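# Dispense one adhesive dot on every gold pad

## Task

Deposit exactly one adhesive dot of roughly 110 microliters onto each gold pad on the plate. Each dot must stay rounded, not squashed flat, and lie wholly inside its own pad. Beyond a tiny smear, no adhesive may land anywhere else, and that includes the other pads. The scrap strip beside the plate may be used for test dots or for purging paste. Any paste still seeping from the tip, or hanging from it as a long thread, will drop vertically wherever the tip is, even from a height. Finish with the tip raised well clear above the plate, then move the arm away.

## Robot and tools

Robot: one six-joint UR-type arm (ur7e) carrying a dispensing head instead of a gripper. A motor drives a plunger into a 55 ml paste barrel, and paste exits through a plastic tip with a 3 mm opening. There is only one arm, so every call carries a single list of numbers.

Frames: the scene frame has its origin on the table top under the arm base. +z points up, and +y is to the left when looking along +x. The tool point is the centre of the tip's open end, and its own +z axis points out through the tip, so it points down when the tip is vertical. All commanded offsets use the tool point's own axes, not the scene axes. Within the first 89 mm behind the tip end, the tool is only the tip and a barrel about 28 mm wide. Farther back, a camera block (on -y) and a case (mostly on -x) stick out up to 100 mm. With a tilt of 30 degrees or less, only the tip can touch a flat surface.

execute_actions(actions): a list of actions run in order. Each action is a list of up to 15 rows. Each row lasts one control step of 1/30 s, and a shorter list repeats its last row until 15 steps (0.5 s) have run. A row is 7 numbers, each in [-1, 1]: dx, dy, dz, rx, ry, rz, plunger. The first six are an offset, not a pose. They give the target relative to the tool point's measured pose at the start of that action (for the first action of a call, the last pose a result reported). They are expressed in tool axes. Every row is measured from that same starting pose, so rows do not add up. Scale: 1.0 equals 0.6 m for dx to dz, and 180 degrees for the rotation vector rx, ry, rz. Each step, the target is clipped to within 100 mm and 16 degrees of the measured pose, and the arm only continues to the last clipped pose, so large moves need several actions. Plunger: +1 advances it at 640 ul/s, -1 retracts it at the same rate, and values in between scale the rate. Anything within 0.01 of zero holds it still, and it is treated as zero between actions. An empty actions list just returns the current state and images.

move(target, speed, blocking): target is one 7-number row laid out like an execute_actions row. It is an offset in tool axes from the pose in the latest result that reports one, and the plunger value runs from the start until the move ends. The path is straight and lasts 0.5 to 10 s, and it is cut off at 10 s. speed is in m/s, from 0.002 to 0.5 (default 0.25), and the turning rate is limited to twice that number in rad/s. The path ignores obstacles, and the actual motion may lag, wander or overshoot speed. Faster contact hits harder, and aiming past a surface presses harder. This arm is stiff, so even a small overshoot into a firm surface can fault it. With blocking=false you get a result after 0.5 s while the arm keeps going. Until a result shows the move has ended, call wait or stop before sending new rows. The result adds a move: line with the outcome (done, off_target, moving, held, fault), any limits that acted (paced = the pose was clipped; held = a check blocked some steps), and the remaining distance to target.

wait(seconds): 0 to 10. It lets time pass with the last command held, and it returns early if a running move finishes. stop(): brakes a running move, and a fast arm needs room to brake. zoom_image(camera, region): camera is cam_high or cam_low. region is [x0, y0, x1, y1] in pixels of that camera's latest 672x504 image, with (0,0) at the top-left, and it can be at most 504x504. read_manual(section): returns only licence texts. finished_scene(scene): ends the current scene by its number, cannot be undone, and reports success.

Results: the state line gives end_effector_position (m) and end_effector_quat_wxyz in the scene frame, plus linear and angular velocity. The printed position can be slightly off, more so at long reach. force_n (N) and torque_nm (N m) come from the wrist sensor in tool axes, sampled once at the end of an action. They read n/a at the start, and force is capped at 50 N per axis. They carry noise (force SD up to 2.4 N) and a fixed offset (usually under 4 N). A force_n z clearly lower than the free-air value means the tip is pressing on a surface, and the tool point's height then equals the surface height. Hand target is the pose the controller is currently driving toward. A pose unreachable line means the clearance check altered or blocked the command. Step readings list intermediate positions, and HELD marks steps that were restrained. Joint torques are raw drive outputs and are not reliable contact indicators. left_ml is the barrel contents by motor count. Plunger status is ready (still), moving, empty (end of travel) or fault (stalled, for example behind a blocked tip; only a pull-back clears it).

Dispensing behaviour: flow starts only after pressure builds, so the first push, and any push after a retraction, delivers less than commanded. Stored pressure keeps paste flowing after the plunger stops, even between actions. A modest retraction stops the flow; a bigger one leaves a gap that the next push must close first. Retraction never sucks paste back in. For a dot, hold the tip roughly one dot-diameter above the pad (or slightly less). Lower squashes it, touching blocks the flow, and higher makes a late, wandering thread. A tilted tip throws paste sideways. For scale, 110 ul is about 0.17 s at plunger 1.0. After the flow stops, lift straight up so the connecting thread breaks; leaving sideways drags a string. Paste pushed out in the air hangs on the tip until it falls. Flow behaviour varies with the paste and with barrel fill, so calibrate on the scrap strip. After a stall, release pressure with a long pull-back before lifting, or the paste pours out.

Avoid: joint load limits of 138 N m (pan, lift, elbow) and 25.7 N m (wrists), and any external force of 150 N. Either causes a 10 s stop and skips the rest of the call. Motors warn at 70 °C and brake at 85 °C. Drops, slams, hard hits and strong presses are all penalised.

Cameras: cam_high (fovy 57.8°, fx=fy 456.4, cx 335.9, cy 253.6) and cam_low (fovy 42.4°, fx=fy 650.0, cx 334.4, cy 250.5), both 672x504, returned in that order.

Each tool is called after "Request:" by a JSON object that holds its "method" and its "body", one argument or row to a line.

## Session

Request:
{"method": "execute_actions", "body": {
  "actions": []
}}

Scene clock: 0.00 s.
end_effector_position=(+0.4100, -0.0639, +0.2295) left_ml=33.1 status=ready force_n=(+2.0, +0.3, +2.7) torque_nm=(+0.42, -0.78, -0.12) end_effector_quat_wxyz=(-0.251, +0.609, +0.707, +0.256) end_effector_velocity=(+0.000, -0.000, +0.000) end_effector_angular_velocity=(-0.000, -0.001, -0.001)
Joint positions: [-0.34  -1.813  1.651 -1.407 -1.572 -1.91 ]
Joint velocities: [ 0.     0.    -0.001 -0.    -0.     0.   ]
Joint torques (N m, as the arm reports them, + toward a larger angle): no reading
Motor temperatures (°C, as the motors report them): [29 31 29 34 35 34]
Hand target: +0.410, -0.064, +0.229; -0.251, +0.609, +0.707, +0.256

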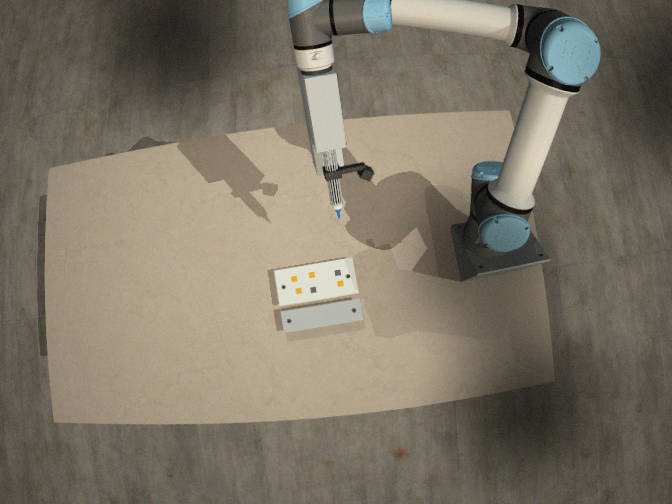

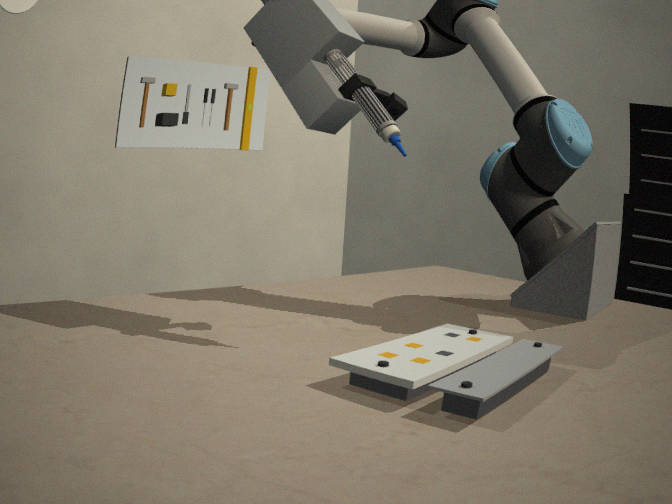

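Request:
{"method": "zoom_image", "body": {
  "camera": "cam_high",
  "region": [230, 230, 400, 350]
}}

Request:
{"method": "zoom_image", "body": {
  "camera": "cam_low",
  "region": [310, 300, 580, 430]
}}

Region (230, 230, 400, 350) of cam_high's 672x504 image, scaled by 2.965, with more detail than that image has; it fills the top 356 rows of this view, and the rest is white.

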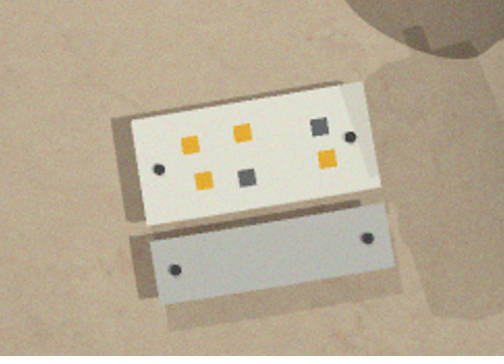

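Region (310, 300, 580, 430) of cam_low's 672x504 image, scaled by 1.867, with more detail than that image has; it fills the top 243 rows of this view, and the rest is white.

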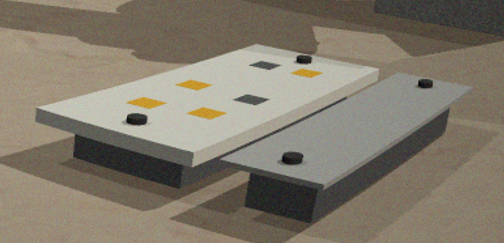

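Request:
{"method": "move", "body": {
  "target": [0,0,0,0.018,-0.233,0,0],
  "speed": 0.3
}}

Scene clock: 4.10 s.
end_effector_position=(+0.4104, -0.0640, +0.2299) left_ml=33.1 status=ready force_n=(-3.0, -0.7, +4.7) torque_nm=(-0.18, +1.13, +0.17) end_effector_quat_wxyz=(+0.002, +0.653, +0.757, +0.003) end_effector_velocity=(-0.001, -0.000, -0.001) end_effector_angular_velocity=(-0.017, +0.006, -0.003)
Joint positions: [ 0.371 -1.499  1.581 -1.281 -2.219 -1.074]
Joint velocities: [ 0.007  0.016 -0.008  0.017 -0.007  0.023]
Joint torques (N m, as the arm reports them, + toward a larger angle): [ 20.47   8.49 -30.46  -1.55  -1.57   1.92]
Motor temperatures (°C, as the motors report them): [29 31 29 34 35 34]
Hand target: +0.410, -0.064, +0.230; +0.002, +0.654, +0.757, +0.002
Off the commanded pose: 0.001 m, 0 deg.
move: done

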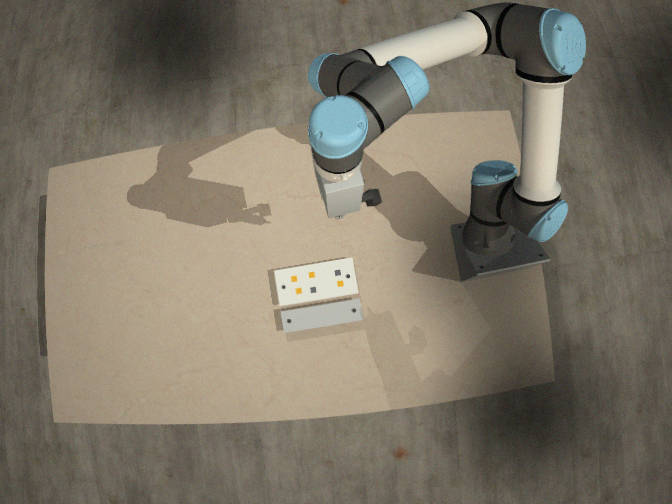

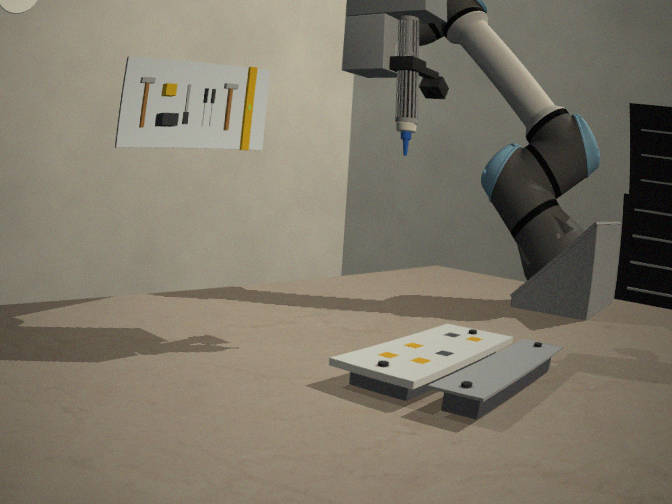

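Request:
{"method": "move", "body": {
  "target": [0.2645,0.0225,0.25,0,0,0,0],
  "speed": 0.3
}}

Scene clock: 7.83 s.
end_effector_position=(+0.4010, +0.0949, +0.0805) left_ml=33.1 status=ready force_n=(-0.8, -0.1, +4.8) torque_nm=(+0.04, +0.31, +0.14) end_effector_quat_wxyz=(+0.002, +0.653, +0.757, +0.003) end_effector_velocity=(+0.000, +0.001, -0.002) end_effector_angular_velocity=(-0.000, +0.000, +0.000)
Joint positions: [ 0.401 -1.288  1.921 -1.811 -2.208 -1.039]
Joint velocities: [-0.001  0.004  0.002 -0.007 -0.    -0.001]
Joint torques (N m, as the arm reports them, + toward a larger angle): [  6.56  -2.83 -11.61  -3.53  -1.57  -2.26]
Motor temperatures (°C, as the motors report them): [29 31 29 34 35 34]
Hand target: +0.401, +0.095, +0.080; +0.002, +0.653, +0.757, +0.003
Off the commanded pose: 0.001 m, 0 deg.
move: done

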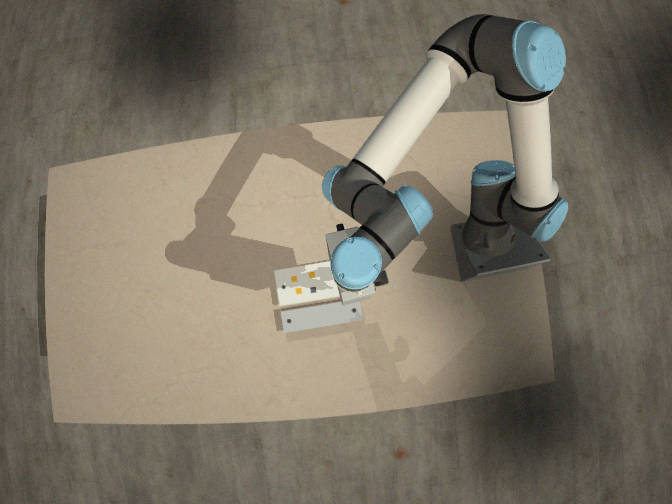

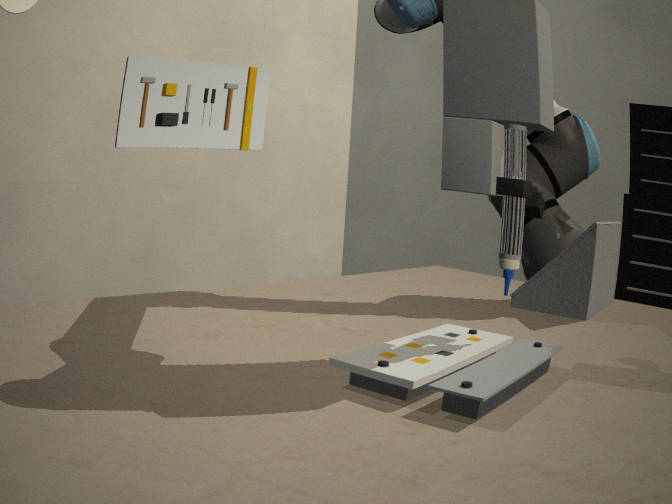

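Request:
{"method": "zoom_image", "body": {
  "camera": "cam_high",
  "region": [250, 180, 450, 350]
}}

Region (250, 180, 450, 350) of cam_high's 672x504 image, scaled by 2.520, with more detail than that image has; it fills the top 428 rows of this view, and the rest is white.

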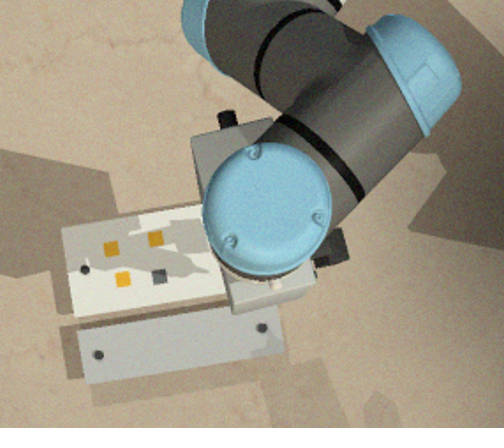

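Request:
{"method": "move", "body": {
  "target": [0,0,0.06,0,0,0,0],
  "speed": 0.1
}}

Scene clock: 10.47 s.
end_effector_position=(+0.4011, +0.0950, +0.0449) left_ml=33.1 status=ready force_n=(-4.1, +0.1, +4.0) torque_nm=(+0.14, +1.57, -0.06) end_effector_quat_wxyz=(+0.002, +0.653, +0.757, +0.003) end_effector_velocity=(-0.000, -0.000, -0.003) end_effector_angular_velocity=(+0.000, -0.000, +0.000)
Joint positions: [ 0.36  -1.276  1.999 -1.93  -2.223 -1.087]
Joint velocities: [-0.003  0.001  0.007 -0.01  -0.001 -0.005]
Joint torques (N m, as the arm reports them, + toward a larger angle): [ 7.41 -1.9  -7.83 -3.62 -1.56 -2.66]
Motor temperatures (°C, as the motors report them): [29 31 29 34 35 34]
Hand target: +0.401, +0.095, +0.045; +0.002, +0.653, +0.757, +0.003
Off the commanded pose: 0.000 m, 0 deg.
move: done

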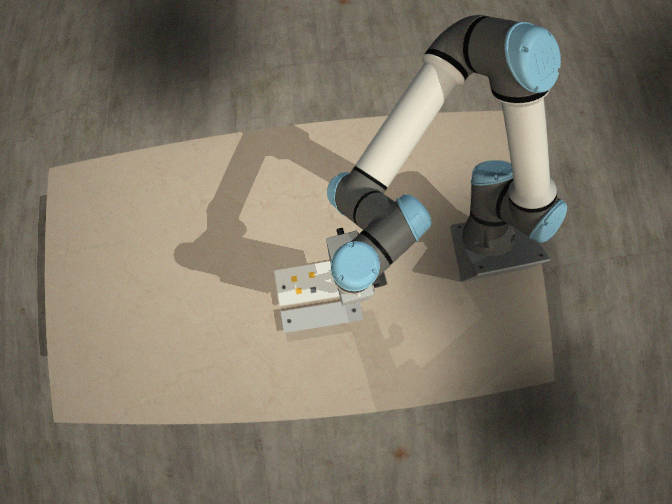

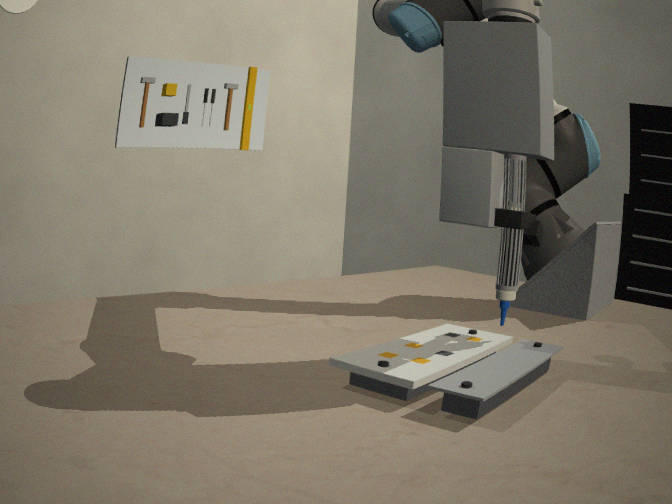

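Request:
{"method": "zoom_image", "body": {
  "camera": "cam_low",
  "region": [320, 270, 580, 430]
}}

Region (320, 270, 580, 430) of cam_low's 672x504 image, scaled by 1.938, with more detail than that image has; it fills the top 310 rows of this view, and the rest is white.

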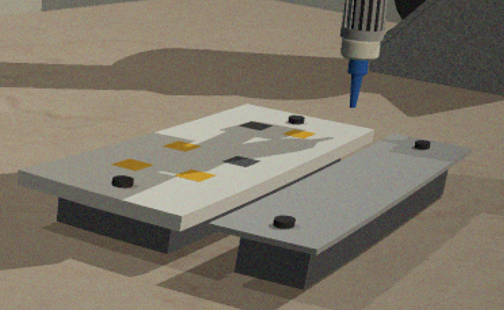

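Request:
{"method": "move", "body": {
  "target": [-0.006,0.041,0,0,0,0,0],
  "speed": 0.1
}}

Request:
{"method": "zoom_image", "body": {
  "camera": "cam_low",
  "region": [320, 270, 580, 430]
}}

Scene clock: 12.37 s.
end_effector_position=(+0.4256, +0.0950, +0.0450) left_ml=33.1 status=ready force_n=(-1.2, -1.1, +3.0) torque_nm=(-0.31, +0.43, +0.04) end_effector_quat_wxyz=(+0.002, +0.653, +0.757, +0.003) end_effector_velocity=(+0.002, -0.000, +0.000) end_effector_angular_velocity=(-0.001, +0.000, +0.001)
Joint positions: [ 0.338 -1.24   1.948 -1.931 -2.23  -1.112]
Joint velocities: [-0.002  0.004 -0.006  0.002 -0.001 -0.003]
Joint torques (N m, as the arm reports them, + toward a larger angle): [  5.64  -3.06 -30.81  -1.22  -1.65  -1.89]
Motor temperatures (°C, as the motors report them): [29 31 29 34 35 34]
Hand target: +0.426, +0.095, +0.045; +0.002, +0.653, +0.757, +0.003
Off the commanded pose: 0.000 m, 0 deg.
move: done

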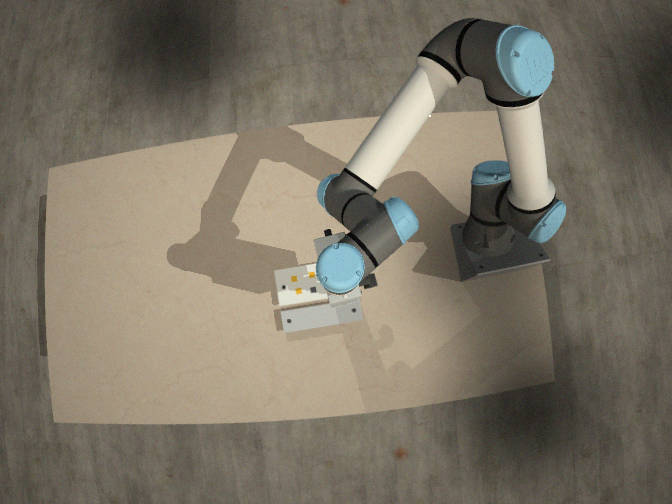

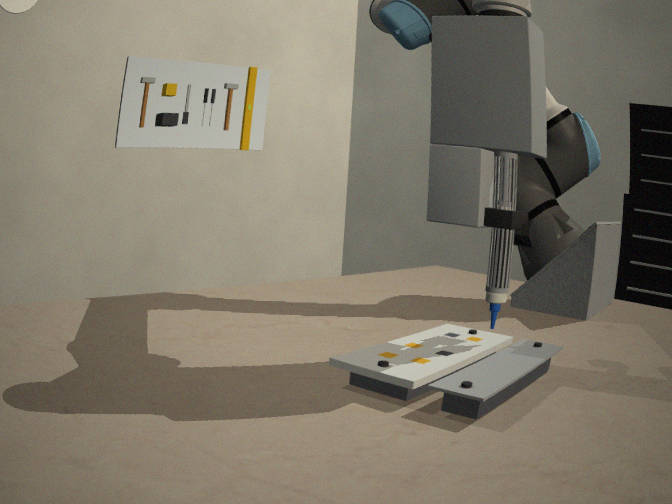

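Region (320, 270, 580, 430) of cam_low's 672x504 image, scaled by 1.938, with more detail than that image has; it fills the top 310 rows of this view, and the rest is white.

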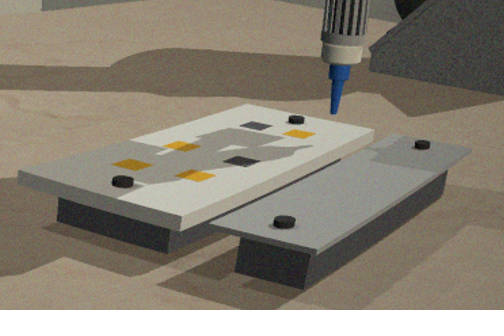

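Request:
{"method": "move", "body": {
  "target": [0.132,0.02,0,0,0,0,0],
  "speed": 0.15
}}

Request:
{"method": "zoom_image", "body": {
  "camera": "cam_low",
  "region": [320, 270, 580, 430]
}}

Scene clock: 14.63 s.
end_effector_position=(+0.4259, +0.1747, +0.0453) left_ml=33.1 status=ready force_n=(-3.2, +0.6, -0.3) torque_nm=(+0.41, +1.16, +0.22) end_effector_quat_wxyz=(+0.002, +0.653, +0.757, +0.003) end_effector_velocity=(+0.000, +0.003, +0.000) end_effector_angular_velocity=(-0.001, +0.001, +0.000)
Joint positions: [ 0.43  -1.076  1.852 -1.935 -2.196 -1.006]
Joint velocities: [ 0.003  0.007 -0.006  0.003  0.001  0.005]
Joint torques (N m, as the arm reports them, + toward a larger angle): [ 25.23  -8.54 -32.49  -1.31   1.58   1.87]
Motor temperatures (°C, as the motors report them): [29 31 29 34 35 34]
Hand target: +0.426, +0.175, +0.045; +0.002, +0.653, +0.757, +0.003
Off the commanded pose: 0.000 m, 0 deg.
move: done

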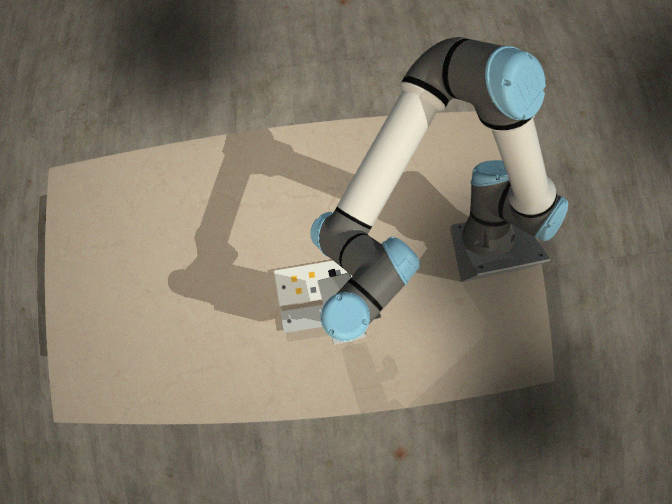

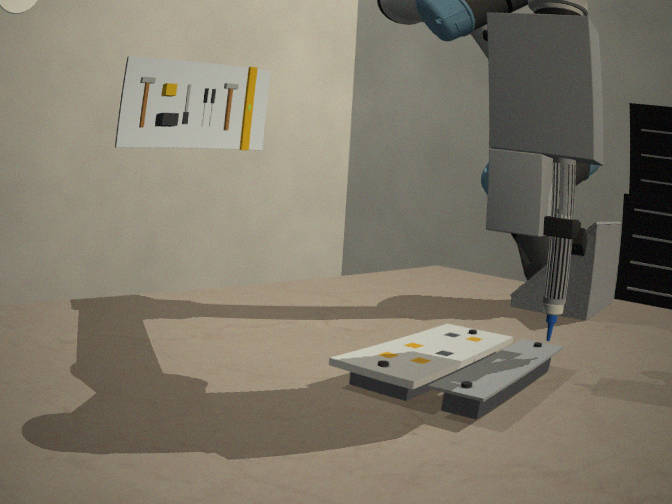

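Region (320, 270, 580, 430) of cam_low's 672x504 image, scaled by 1.938, with more detail than that image has; it fills the top 310 rows of this view, and the rest is white.

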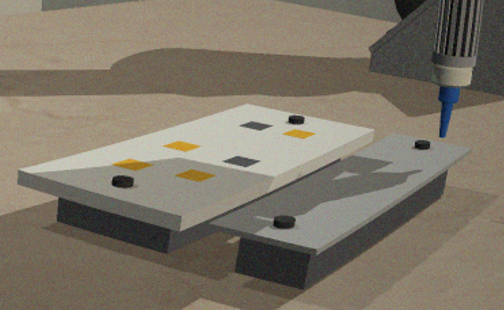

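Request:
{"method": "move", "body": {
  "target": [-0.012,0.082,0,0,0,0,0],
  "speed": 0.15
}}

Request:
{"method": "zoom_image", "body": {
  "camera": "cam_low",
  "region": [320, 270, 580, 430]
}}

Scene clock: 16.07 s.
end_effector_position=(+0.4752, +0.1749, +0.0456) left_ml=33.1 status=ready force_n=(+0.5, +2.0, +5.3) torque_nm=(+0.90, -0.27, +0.28) end_effector_quat_wxyz=(+0.002, +0.653, +0.757, +0.003) end_effector_velocity=(+0.003, +0.000, -0.000) end_effector_angular_velocity=(+0.000, +0.001, -0.001)
Joint positions: [ 0.387 -1.013  1.742 -1.918 -2.213 -1.055]
Joint velocities: [-0.003  0.005 -0.008  0.002 -0.    -0.002]
Joint torques (N m, as the arm reports them, + toward a larger angle): [ 14.79 -11.25 -29.64  -0.98  -1.54  -2.52]
Motor temperatures (°C, as the motors report them): [29 31 29 34 35 34]
Hand target: +0.476, +0.175, +0.046; +0.002, +0.653, +0.757, +0.003
Off the commanded pose: 0.000 m, 0 deg.
move: done

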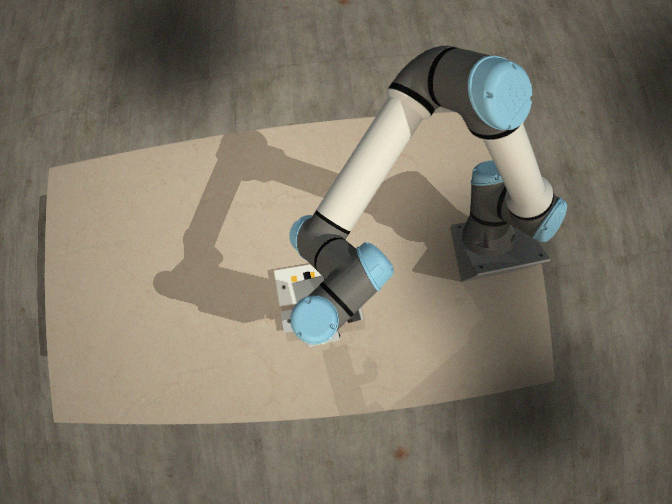

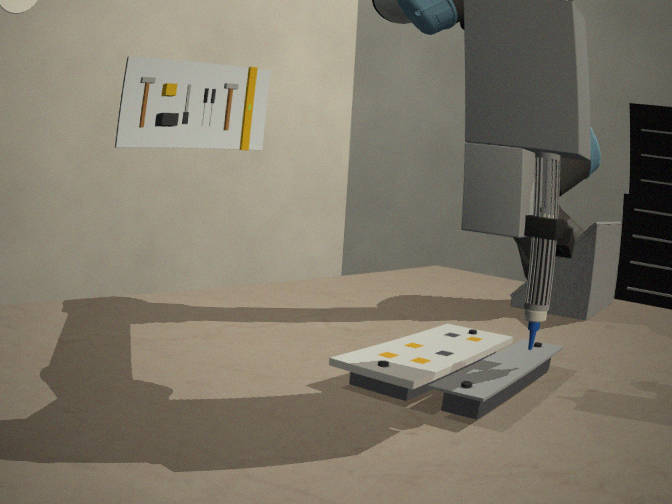

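Region (320, 270, 580, 430) of cam_low's 672x504 image, scaled by 1.938, with more detail than that image has; it fills the top 310 rows of this view, and the rest is white.

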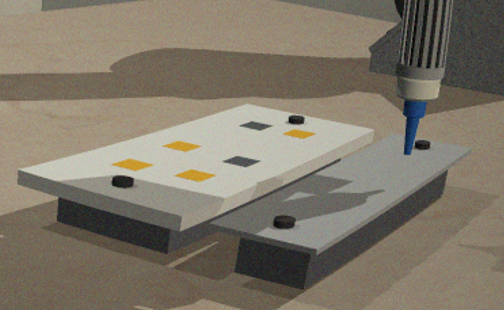

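Request:
{"method": "move", "body": {
  "target": [0,0,0.025,0,0,0,0],
  "speed": 0.05
}}

Request:
{"method": "zoom_image", "body": {
  "camera": "cam_low",
  "region": [420, 300, 600, 420]
}}

Scene clock: 17.67 s.
end_effector_position=(+0.4753, +0.1749, +0.0310) left_ml=33.1 status=ready force_n=(-3.3, +0.0, +2.1) torque_nm=(+0.14, +1.20, +0.14) end_effector_quat_wxyz=(+0.002, +0.653, +0.757, +0.003) end_effector_velocity=(+0.000, +0.000, -0.003) end_effector_angular_velocity=(+0.000, +0.000, -0.001)
Joint positions: [ 0.373 -1.005  1.77  -1.963 -2.218 -1.072]
Joint velocities: [-0.003  0.002  0.006 -0.01  -0.001 -0.003]
Joint torques (N m, as the arm reports them, + toward a larger angle): [ 13.52 -10.11 -10.    -3.11  -1.46  -2.43]
Motor temperatures (°C, as the motors report them): [29 31 29 34 35 34]
Hand target: +0.475, +0.175, +0.031; +0.002, +0.653, +0.757, +0.003
Off the commanded pose: 0.000 m, 0 deg.
move: done

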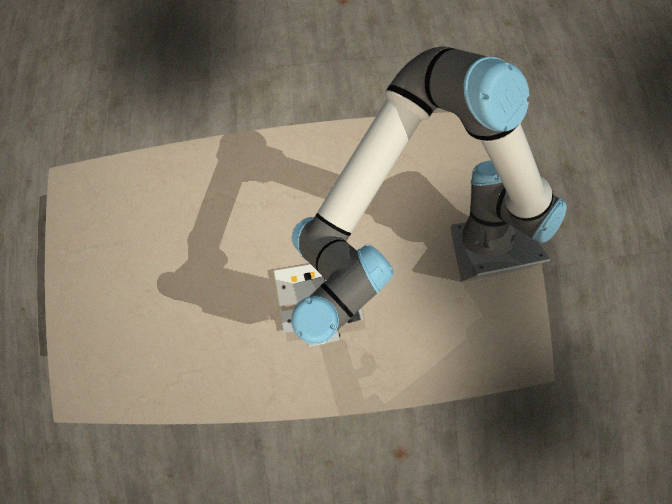

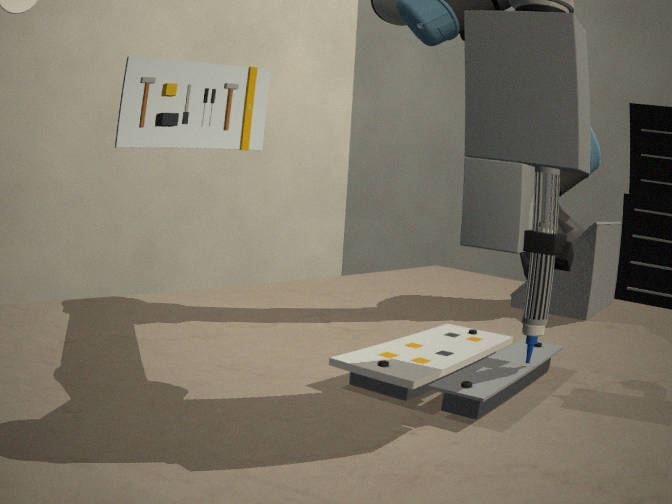

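Region (420, 300, 600, 420) of cam_low's 672x504 image, scaled by 2.800, with more detail than that image has.

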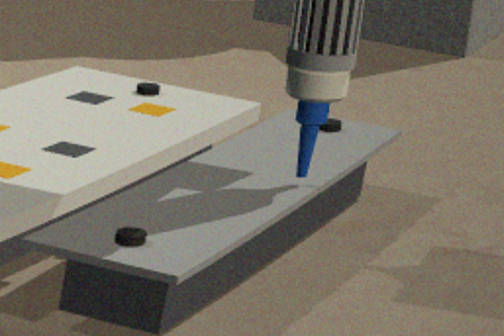

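Request:
{"method": "execute_actions", "body": {
  "actions": [
    [[0,0,0,0,0,0,0.34]],
    [[0,0,0,0,0,0,0]],
    [[0,0,0,0,0,0,0]]
  ]
}}

Request:
{"method": "zoom_image", "body": {
  "camera": "cam_low",
  "region": [480, 320, 570, 380]
}}

Scene clock: 19.73 s.
end_effector_position=(+0.4753, +0.1748, +0.0309) left_ml=33.0 status=ready force_n=(+1.4, +0.8, +4.2) torque_nm=(+0.57, -0.56, +0.22) end_effector_quat_wxyz=(+0.002, +0.653, +0.757, +0.003) end_effector_velocity=(+0.001, +0.000, -0.000) end_effector_angular_velocity=(+0.001, -0.001, -0.002)
Joint positions: [ 0.373 -1.005  1.77  -1.963 -2.218 -1.072]
Joint velocities: [-0.001  0.     0.    -0.002  0.     0.   ]
Joint torques (N m, as the arm reports them, + toward a larger angle): [ 28.36 -25.53 -28.31  -1.57   1.57   1.85]
Motor temperatures (°C, as the motors report them): [29 31 29 34 35 34]
Hand target: +0.475, +0.175, +0.031; +0.002, +0.653, +0.757, +0.003
Off the commanded pose: 0.000 m, 0 deg.
Step readings (end_effector_position; steps 1 to 15: 1st action; 16 to 30: 2nd action; 31 to 45: 3rd action):
0: (+0.4753, +0.1749, +0.0306)
1: (+0.4753, +0.1749, +0.0306)
2: (+0.4753, +0.1749, +0.0306)
4: (+0.4752, +0.1748, +0.0306)
8: (+0.4752, +0.1748, +0.0307)
15: (+0.4753, +0.1748, +0.0309)
16: (+0.4753, +0.1748, +0.0309)
17: (+0.4753, +0.1748, +0.0309)
19: (+0.4753, +0.1748, +0.0309)
23: (+0.4753, +0.1748, +0.0309)
30: (+0.4753, +0.1748, +0.0309)
31: (+0.4753, +0.1748, +0.0309)
32: (+0.4753, +0.1748, +0.0309)
34: (+0.4753, +0.1748, +0.0309)
38: (+0.4753, +0.1748, +0.0309)
45: end_effector_position above

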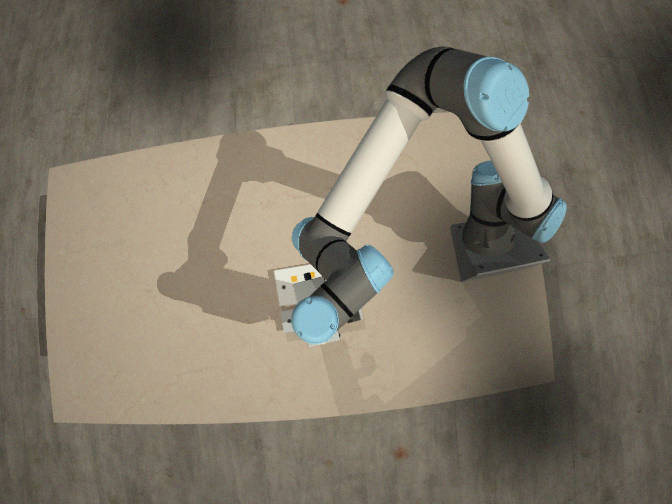

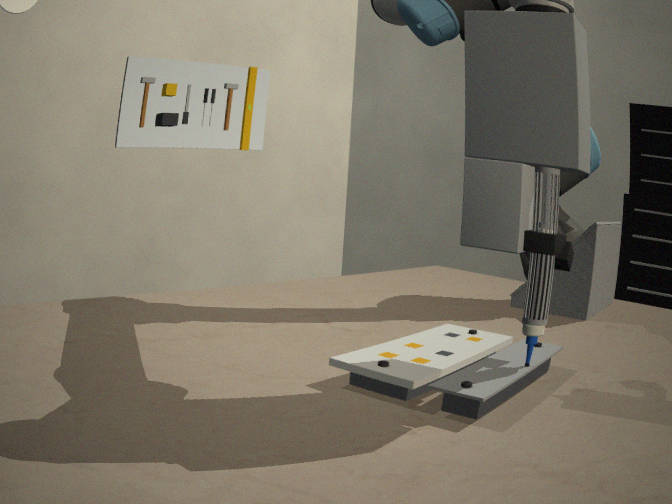

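Region (480, 320, 570, 380) of cam_low's 672x504 image, scaled by 5.600, with more detail than that image has.

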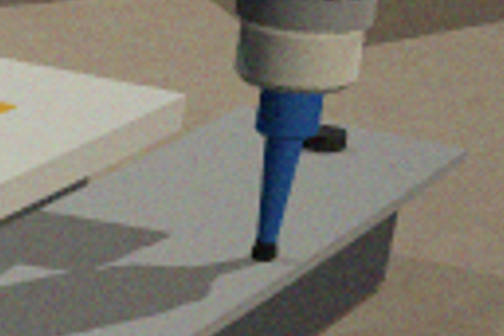

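Request:
{"method": "wait", "body": {
  "seconds": 3
}}

Request:
{"method": "zoom_image", "body": {
  "camera": "cam_low",
  "region": [480, 320, 570, 380]
}}

Scene clock: 22.97 s.
end_effector_position=(+0.4753, +0.1748, +0.0309) left_ml=33.0 status=ready force_n=(-1.9, +1.3, +3.9) torque_nm=(+0.62, +0.65, +0.05) end_effector_quat_wxyz=(+0.002, +0.653, +0.757, +0.003) end_effector_velocity=(-0.000, -0.000, -0.000) end_effector_angular_velocity=(-0.001, +0.001, +0.000)
Joint positions: [ 0.373 -1.005  1.77  -1.963 -2.218 -1.072]
Joint velocities: [-0.    -0.    -0.     0.001 -0.     0.   ]
Joint torques (N m, as the arm reports them, + toward a larger angle): [ 28.3  -24.77 -27.73  -1.73   1.46   1.85]
Motor temperatures (°C, as the motors report them): [29 31 29 34 35 34]
Hand target: +0.475, +0.175, +0.031; +0.002, +0.653, +0.757, +0.003
Off the commanded pose: 0.000 m, 0 deg.
wait: 3.00 s; at rest from the start

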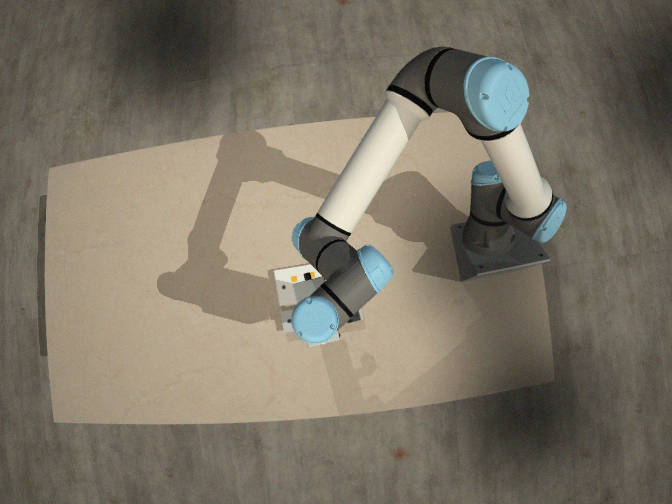

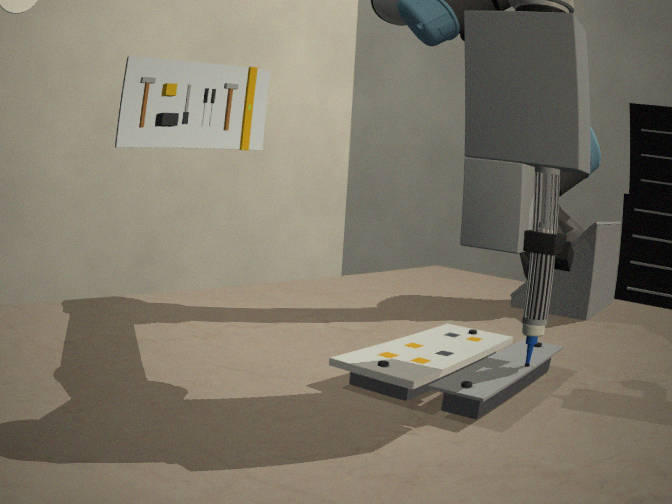

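Region (480, 320, 570, 380) of cam_low's 672x504 image, scaled by 5.600, with more detail than that image has.

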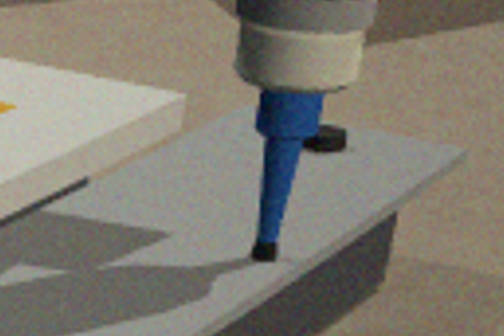

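Request:
{"method": "execute_actions", "body": {
  "actions": [
    [[0,0,0,0,0,0,-0.1]],
    [[0,0,-0.025,0,0,0,0]],
    [[0,0,-0.025,0,0,0,0]]
  ]
}}

Request:
{"method": "zoom_image", "body": {
  "camera": "cam_low",
  "region": [480, 300, 570, 380]
}}

Scene clock: 24.93 s.
end_effector_position=(+0.4752, +0.1748, +0.0598) left_ml=33.0 status=ready force_n=(-0.4, +1.8, +4.4) torque_nm=(+0.93, +0.14, +0.17) end_effector_quat_wxyz=(+0.002, +0.653, +0.757, +0.003) end_effector_velocity=(-0.000, -0.000, +0.004) end_effector_angular_velocity=(-0.001, +0.001, -0.001)
Joint positions: [ 0.401 -1.019  1.714 -1.874 -2.208 -1.039]
Joint velocities: [ 0.004 -0.    -0.009  0.013  0.001  0.006]
Joint torques (N m, as the arm reports them, + toward a larger angle): [ 30.92 -33.97 -30.43  -1.36   1.65   2.39]
Motor temperatures (°C, as the motors report them): [29 31 29 34 35 34]
Hand target: +0.475, +0.175, +0.060; +0.002, +0.653, +0.757, +0.003
Off the commanded pose: 0.001 m, 0 deg.
Step readings (end_effector_position; steps 1 to 15: 1st action; 16 to 30: 2nd action; 31 to 45: 3rd action):
0: (+0.4753, +0.1748, +0.0309)
1: (+0.4753, +0.1748, +0.0309)
2: (+0.4753, +0.1748, +0.0309)
4: (+0.4753, +0.1748, +0.0309)
8: (+0.4753, +0.1748, +0.0309)
15: (+0.4753, +0.1748, +0.0309)
16: (+0.4753, +0.1749, +0.0309)
17: (+0.4754, +0.1750, +0.0323)
19: (+0.4754, +0.1750, +0.0372)
23: (+0.4753, +0.1749, +0.0427)
30: (+0.4752, +0.1748, +0.0453)
31: (+0.4752, +0.1748, +0.0455)
32: (+0.4753, +0.1750, +0.0470)
34: (+0.4754, +0.1750, +0.0519)
38: (+0.4753, +0.1749, +0.0573)
45: end_effector_position above

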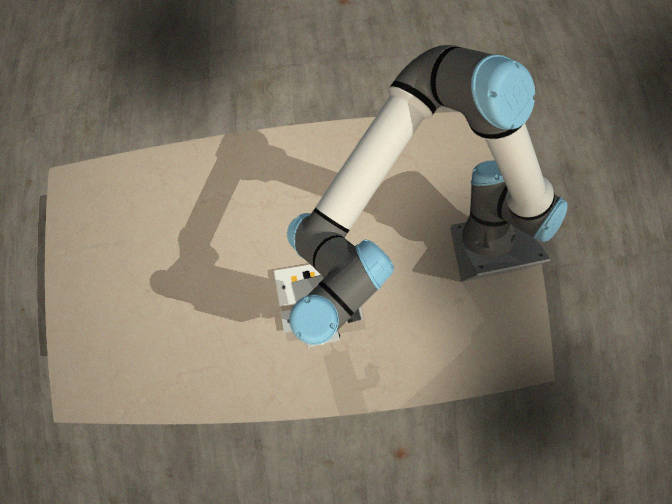

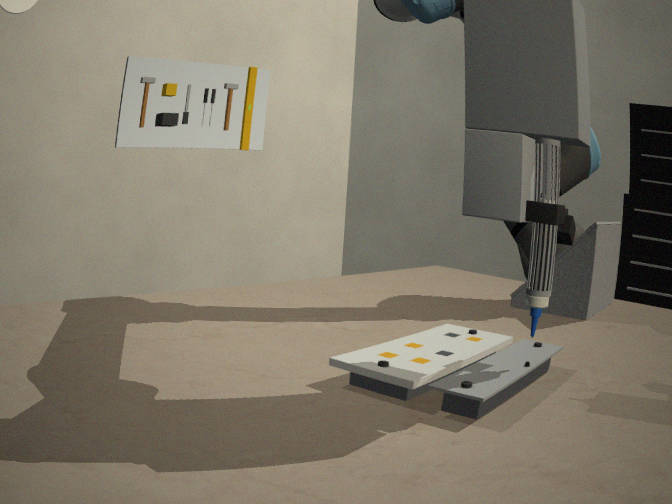

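Region (480, 300, 570, 380) of cam_low's 672x504 image, scaled by 5.600, with more detail than that image has.

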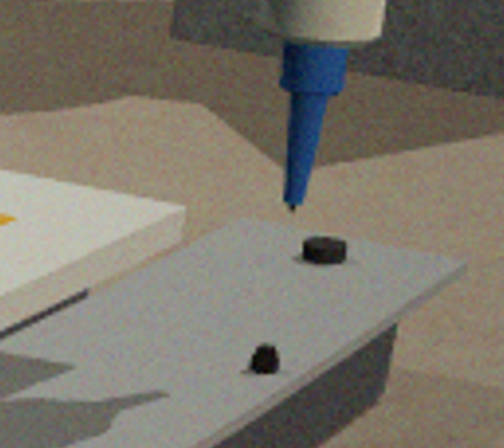

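Request:
{"method": "move", "body": {
  "target": [-0.003,0.0198,0.0505,0,0,0,0],
  "speed": 0.06
}}

Request:
{"method": "execute_actions", "body": {
  "actions": [
    [[0,0,0,0,0,0,0.444]],
    [[0,0,0,0,0,0,0]],
    [[0,0,0,0,0,0,0]],
    [[0,0,0,0,0,0,0]],
    [[0,0,0,0,0,0,0]],
    [[0,0,0,0,0,0,-0.1]],
    [[0,0,-0.025,0,0,0,0]]
  ]
}}

Request:
{"method": "zoom_image", "body": {
  "camera": "cam_low",
  "region": [470, 300, 570, 380]
}}

Scene clock: 27.53 s.
end_effector_position=(+0.4872, +0.1748, +0.0299) left_ml=33.0 status=ready force_n=(+0.7, -1.7, +4.8) torque_nm=(-0.46, -0.30, +0.15) end_effector_quat_wxyz=(+0.002, +0.653, +0.757, +0.003) end_effector_velocity=(+0.001, +0.000, -0.002) end_effector_angular_velocity=(+0.000, -0.001, +0.001)
Joint positions: [ 0.362 -0.989  1.744 -1.96  -2.222 -1.084]
Joint velocities: [-0.002  0.002  0.003 -0.008 -0.001 -0.004]
Joint torques (N m, as the arm reports them, + toward a larger angle): [ 10.48 -11.35  -9.78  -3.53  -1.45  -2.51]
Motor temperatures (°C, as the motors report them): [29 31 29 34 35 34]
Hand target: +0.487, +0.175, +0.030; +0.002, +0.653, +0.757, +0.003
Off the commanded pose: 0.000 m, 0 deg.
move: done

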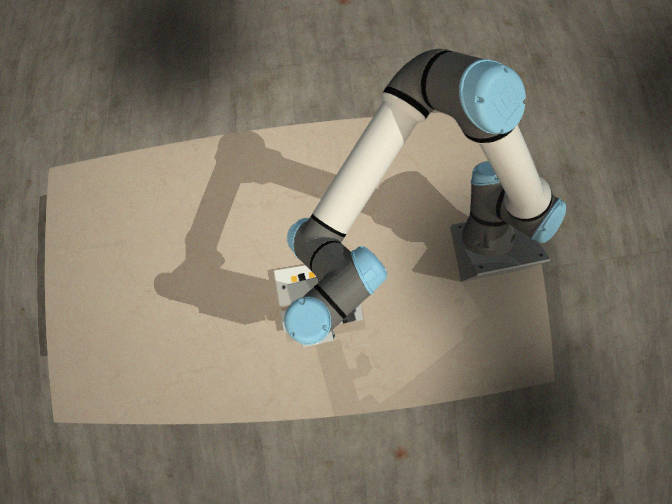

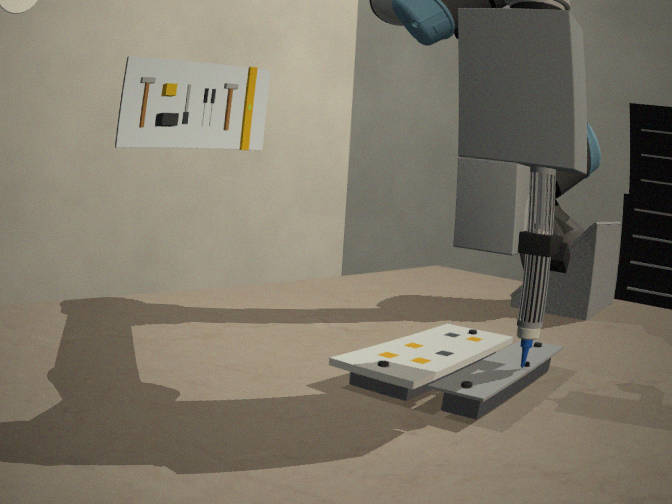

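Scene clock: 31.03 s.
end_effector_position=(+0.4871, +0.1748, +0.0443) left_ml=32.9 status=ready force_n=(-1.4, -3.1, +2.2) torque_nm=(-1.06, +0.46, +0.26) end_effector_quat_wxyz=(+0.002, +0.653, +0.757, +0.003) end_effector_velocity=(+0.000, -0.000, +0.004) end_effector_angular_velocity=(-0.000, +0.001, -0.000)
Joint positions: [ 0.376 -0.996  1.717 -1.916 -2.217 -1.068]
Joint velocities: [ 0.004 -0.001 -0.01   0.015  0.002  0.005]
Joint torques (N m, as the arm reports them, + toward a larger angle): [ 31.84 -33.97 -32.26  -1.22   1.8    1.98]
Motor temperatures (°C, as the motors report them): [29 31 29 34 35 34]
Hand target: +0.487, +0.175, +0.045; +0.002, +0.653, +0.757, +0.003
Off the commanded pose: 0.001 m, 0 deg.
Step readings (end_effector_position; steps 1 to 15: 1st action; 16 to 30: 2nd action; 31 to 45: 3rd action; 46 to 60: 4th action; 61 to 75: 5th action; 76 to 90: 6th action; 91 to 105: 7th action):
0: (+0.4872, +0.1748, +0.0299)
1: (+0.4872, +0.1748, +0.0299)
2: (+0.4872, +0.1748, +0.0298)
4: (+0.4872, +0.1748, +0.0298)
8: (+0.4872, +0.1748, +0.0298)
15: (+0.4871, +0.1748, +0.0298)
16: (+0.4871, +0.1748, +0.0298)
17: (+0.4871, +0.1748, +0.0298)
19: (+0.4871, +0.1748, +0.0298)
23: (+0.4871, +0.1748, +0.0298)
30: (+0.4871, +0.1748, +0.0298)
31: (+0.4871, +0.1748, +0.0298)
32: (+0.4871, +0.1748, +0.0298)
34: (+0.4871, +0.1748, +0.0298)
38: (+0.4871, +0.1748, +0.0298)
45: (+0.4871, +0.1748, +0.0298)
46: (+0.4871, +0.1748, +0.0298)
47: (+0.4871, +0.1748, +0.0298)
49: (+0.4871, +0.1748, +0.0298)
53: (+0.4871, +0.1748, +0.0298)
60: (+0.4871, +0.1748, +0.0298)
61: (+0.4871, +0.1748, +0.0298)
62: (+0.4871, +0.1748, +0.0298)
64: (+0.4871, +0.1748, +0.0298)
68: (+0.4871, +0.1748, +0.0298)
75: (+0.4871, +0.1748, +0.0298)
76: (+0.4871, +0.1748, +0.0298)
77: (+0.4871, +0.1748, +0.0298)
79: (+0.4871, +0.1748, +0.0298)
83: (+0.4871, +0.1748, +0.0298)
90: (+0.4871, +0.1748, +0.0298)
91: (+0.4871, +0.1748, +0.0298)
92: (+0.4872, +0.1749, +0.0312)
94: (+0.4873, +0.1749, +0.0361)
98: (+0.4871, +0.1748, +0.0416)
105: end_effector_position above

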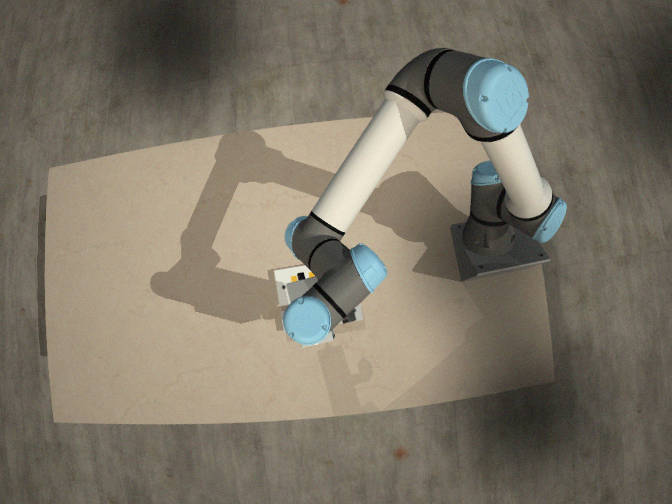

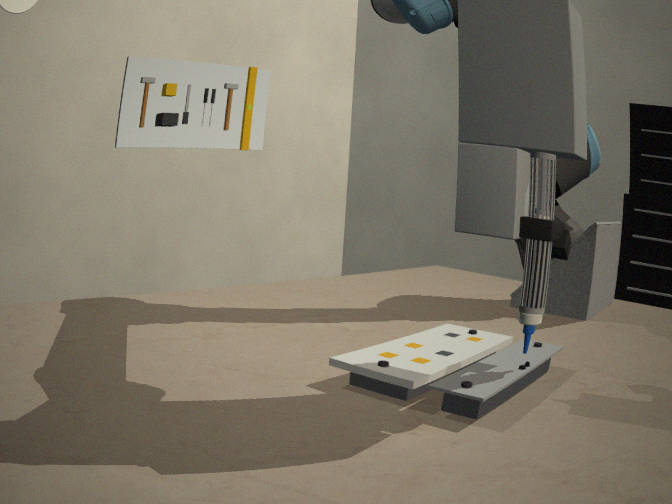

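Region (470, 300, 570, 380) of cam_low's 672x504 image, scaled by 5.040, with more detail than that image has; it fills the top 403 rows of this view, and the rest is white.

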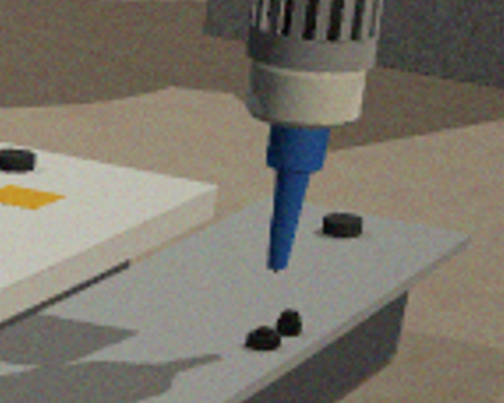

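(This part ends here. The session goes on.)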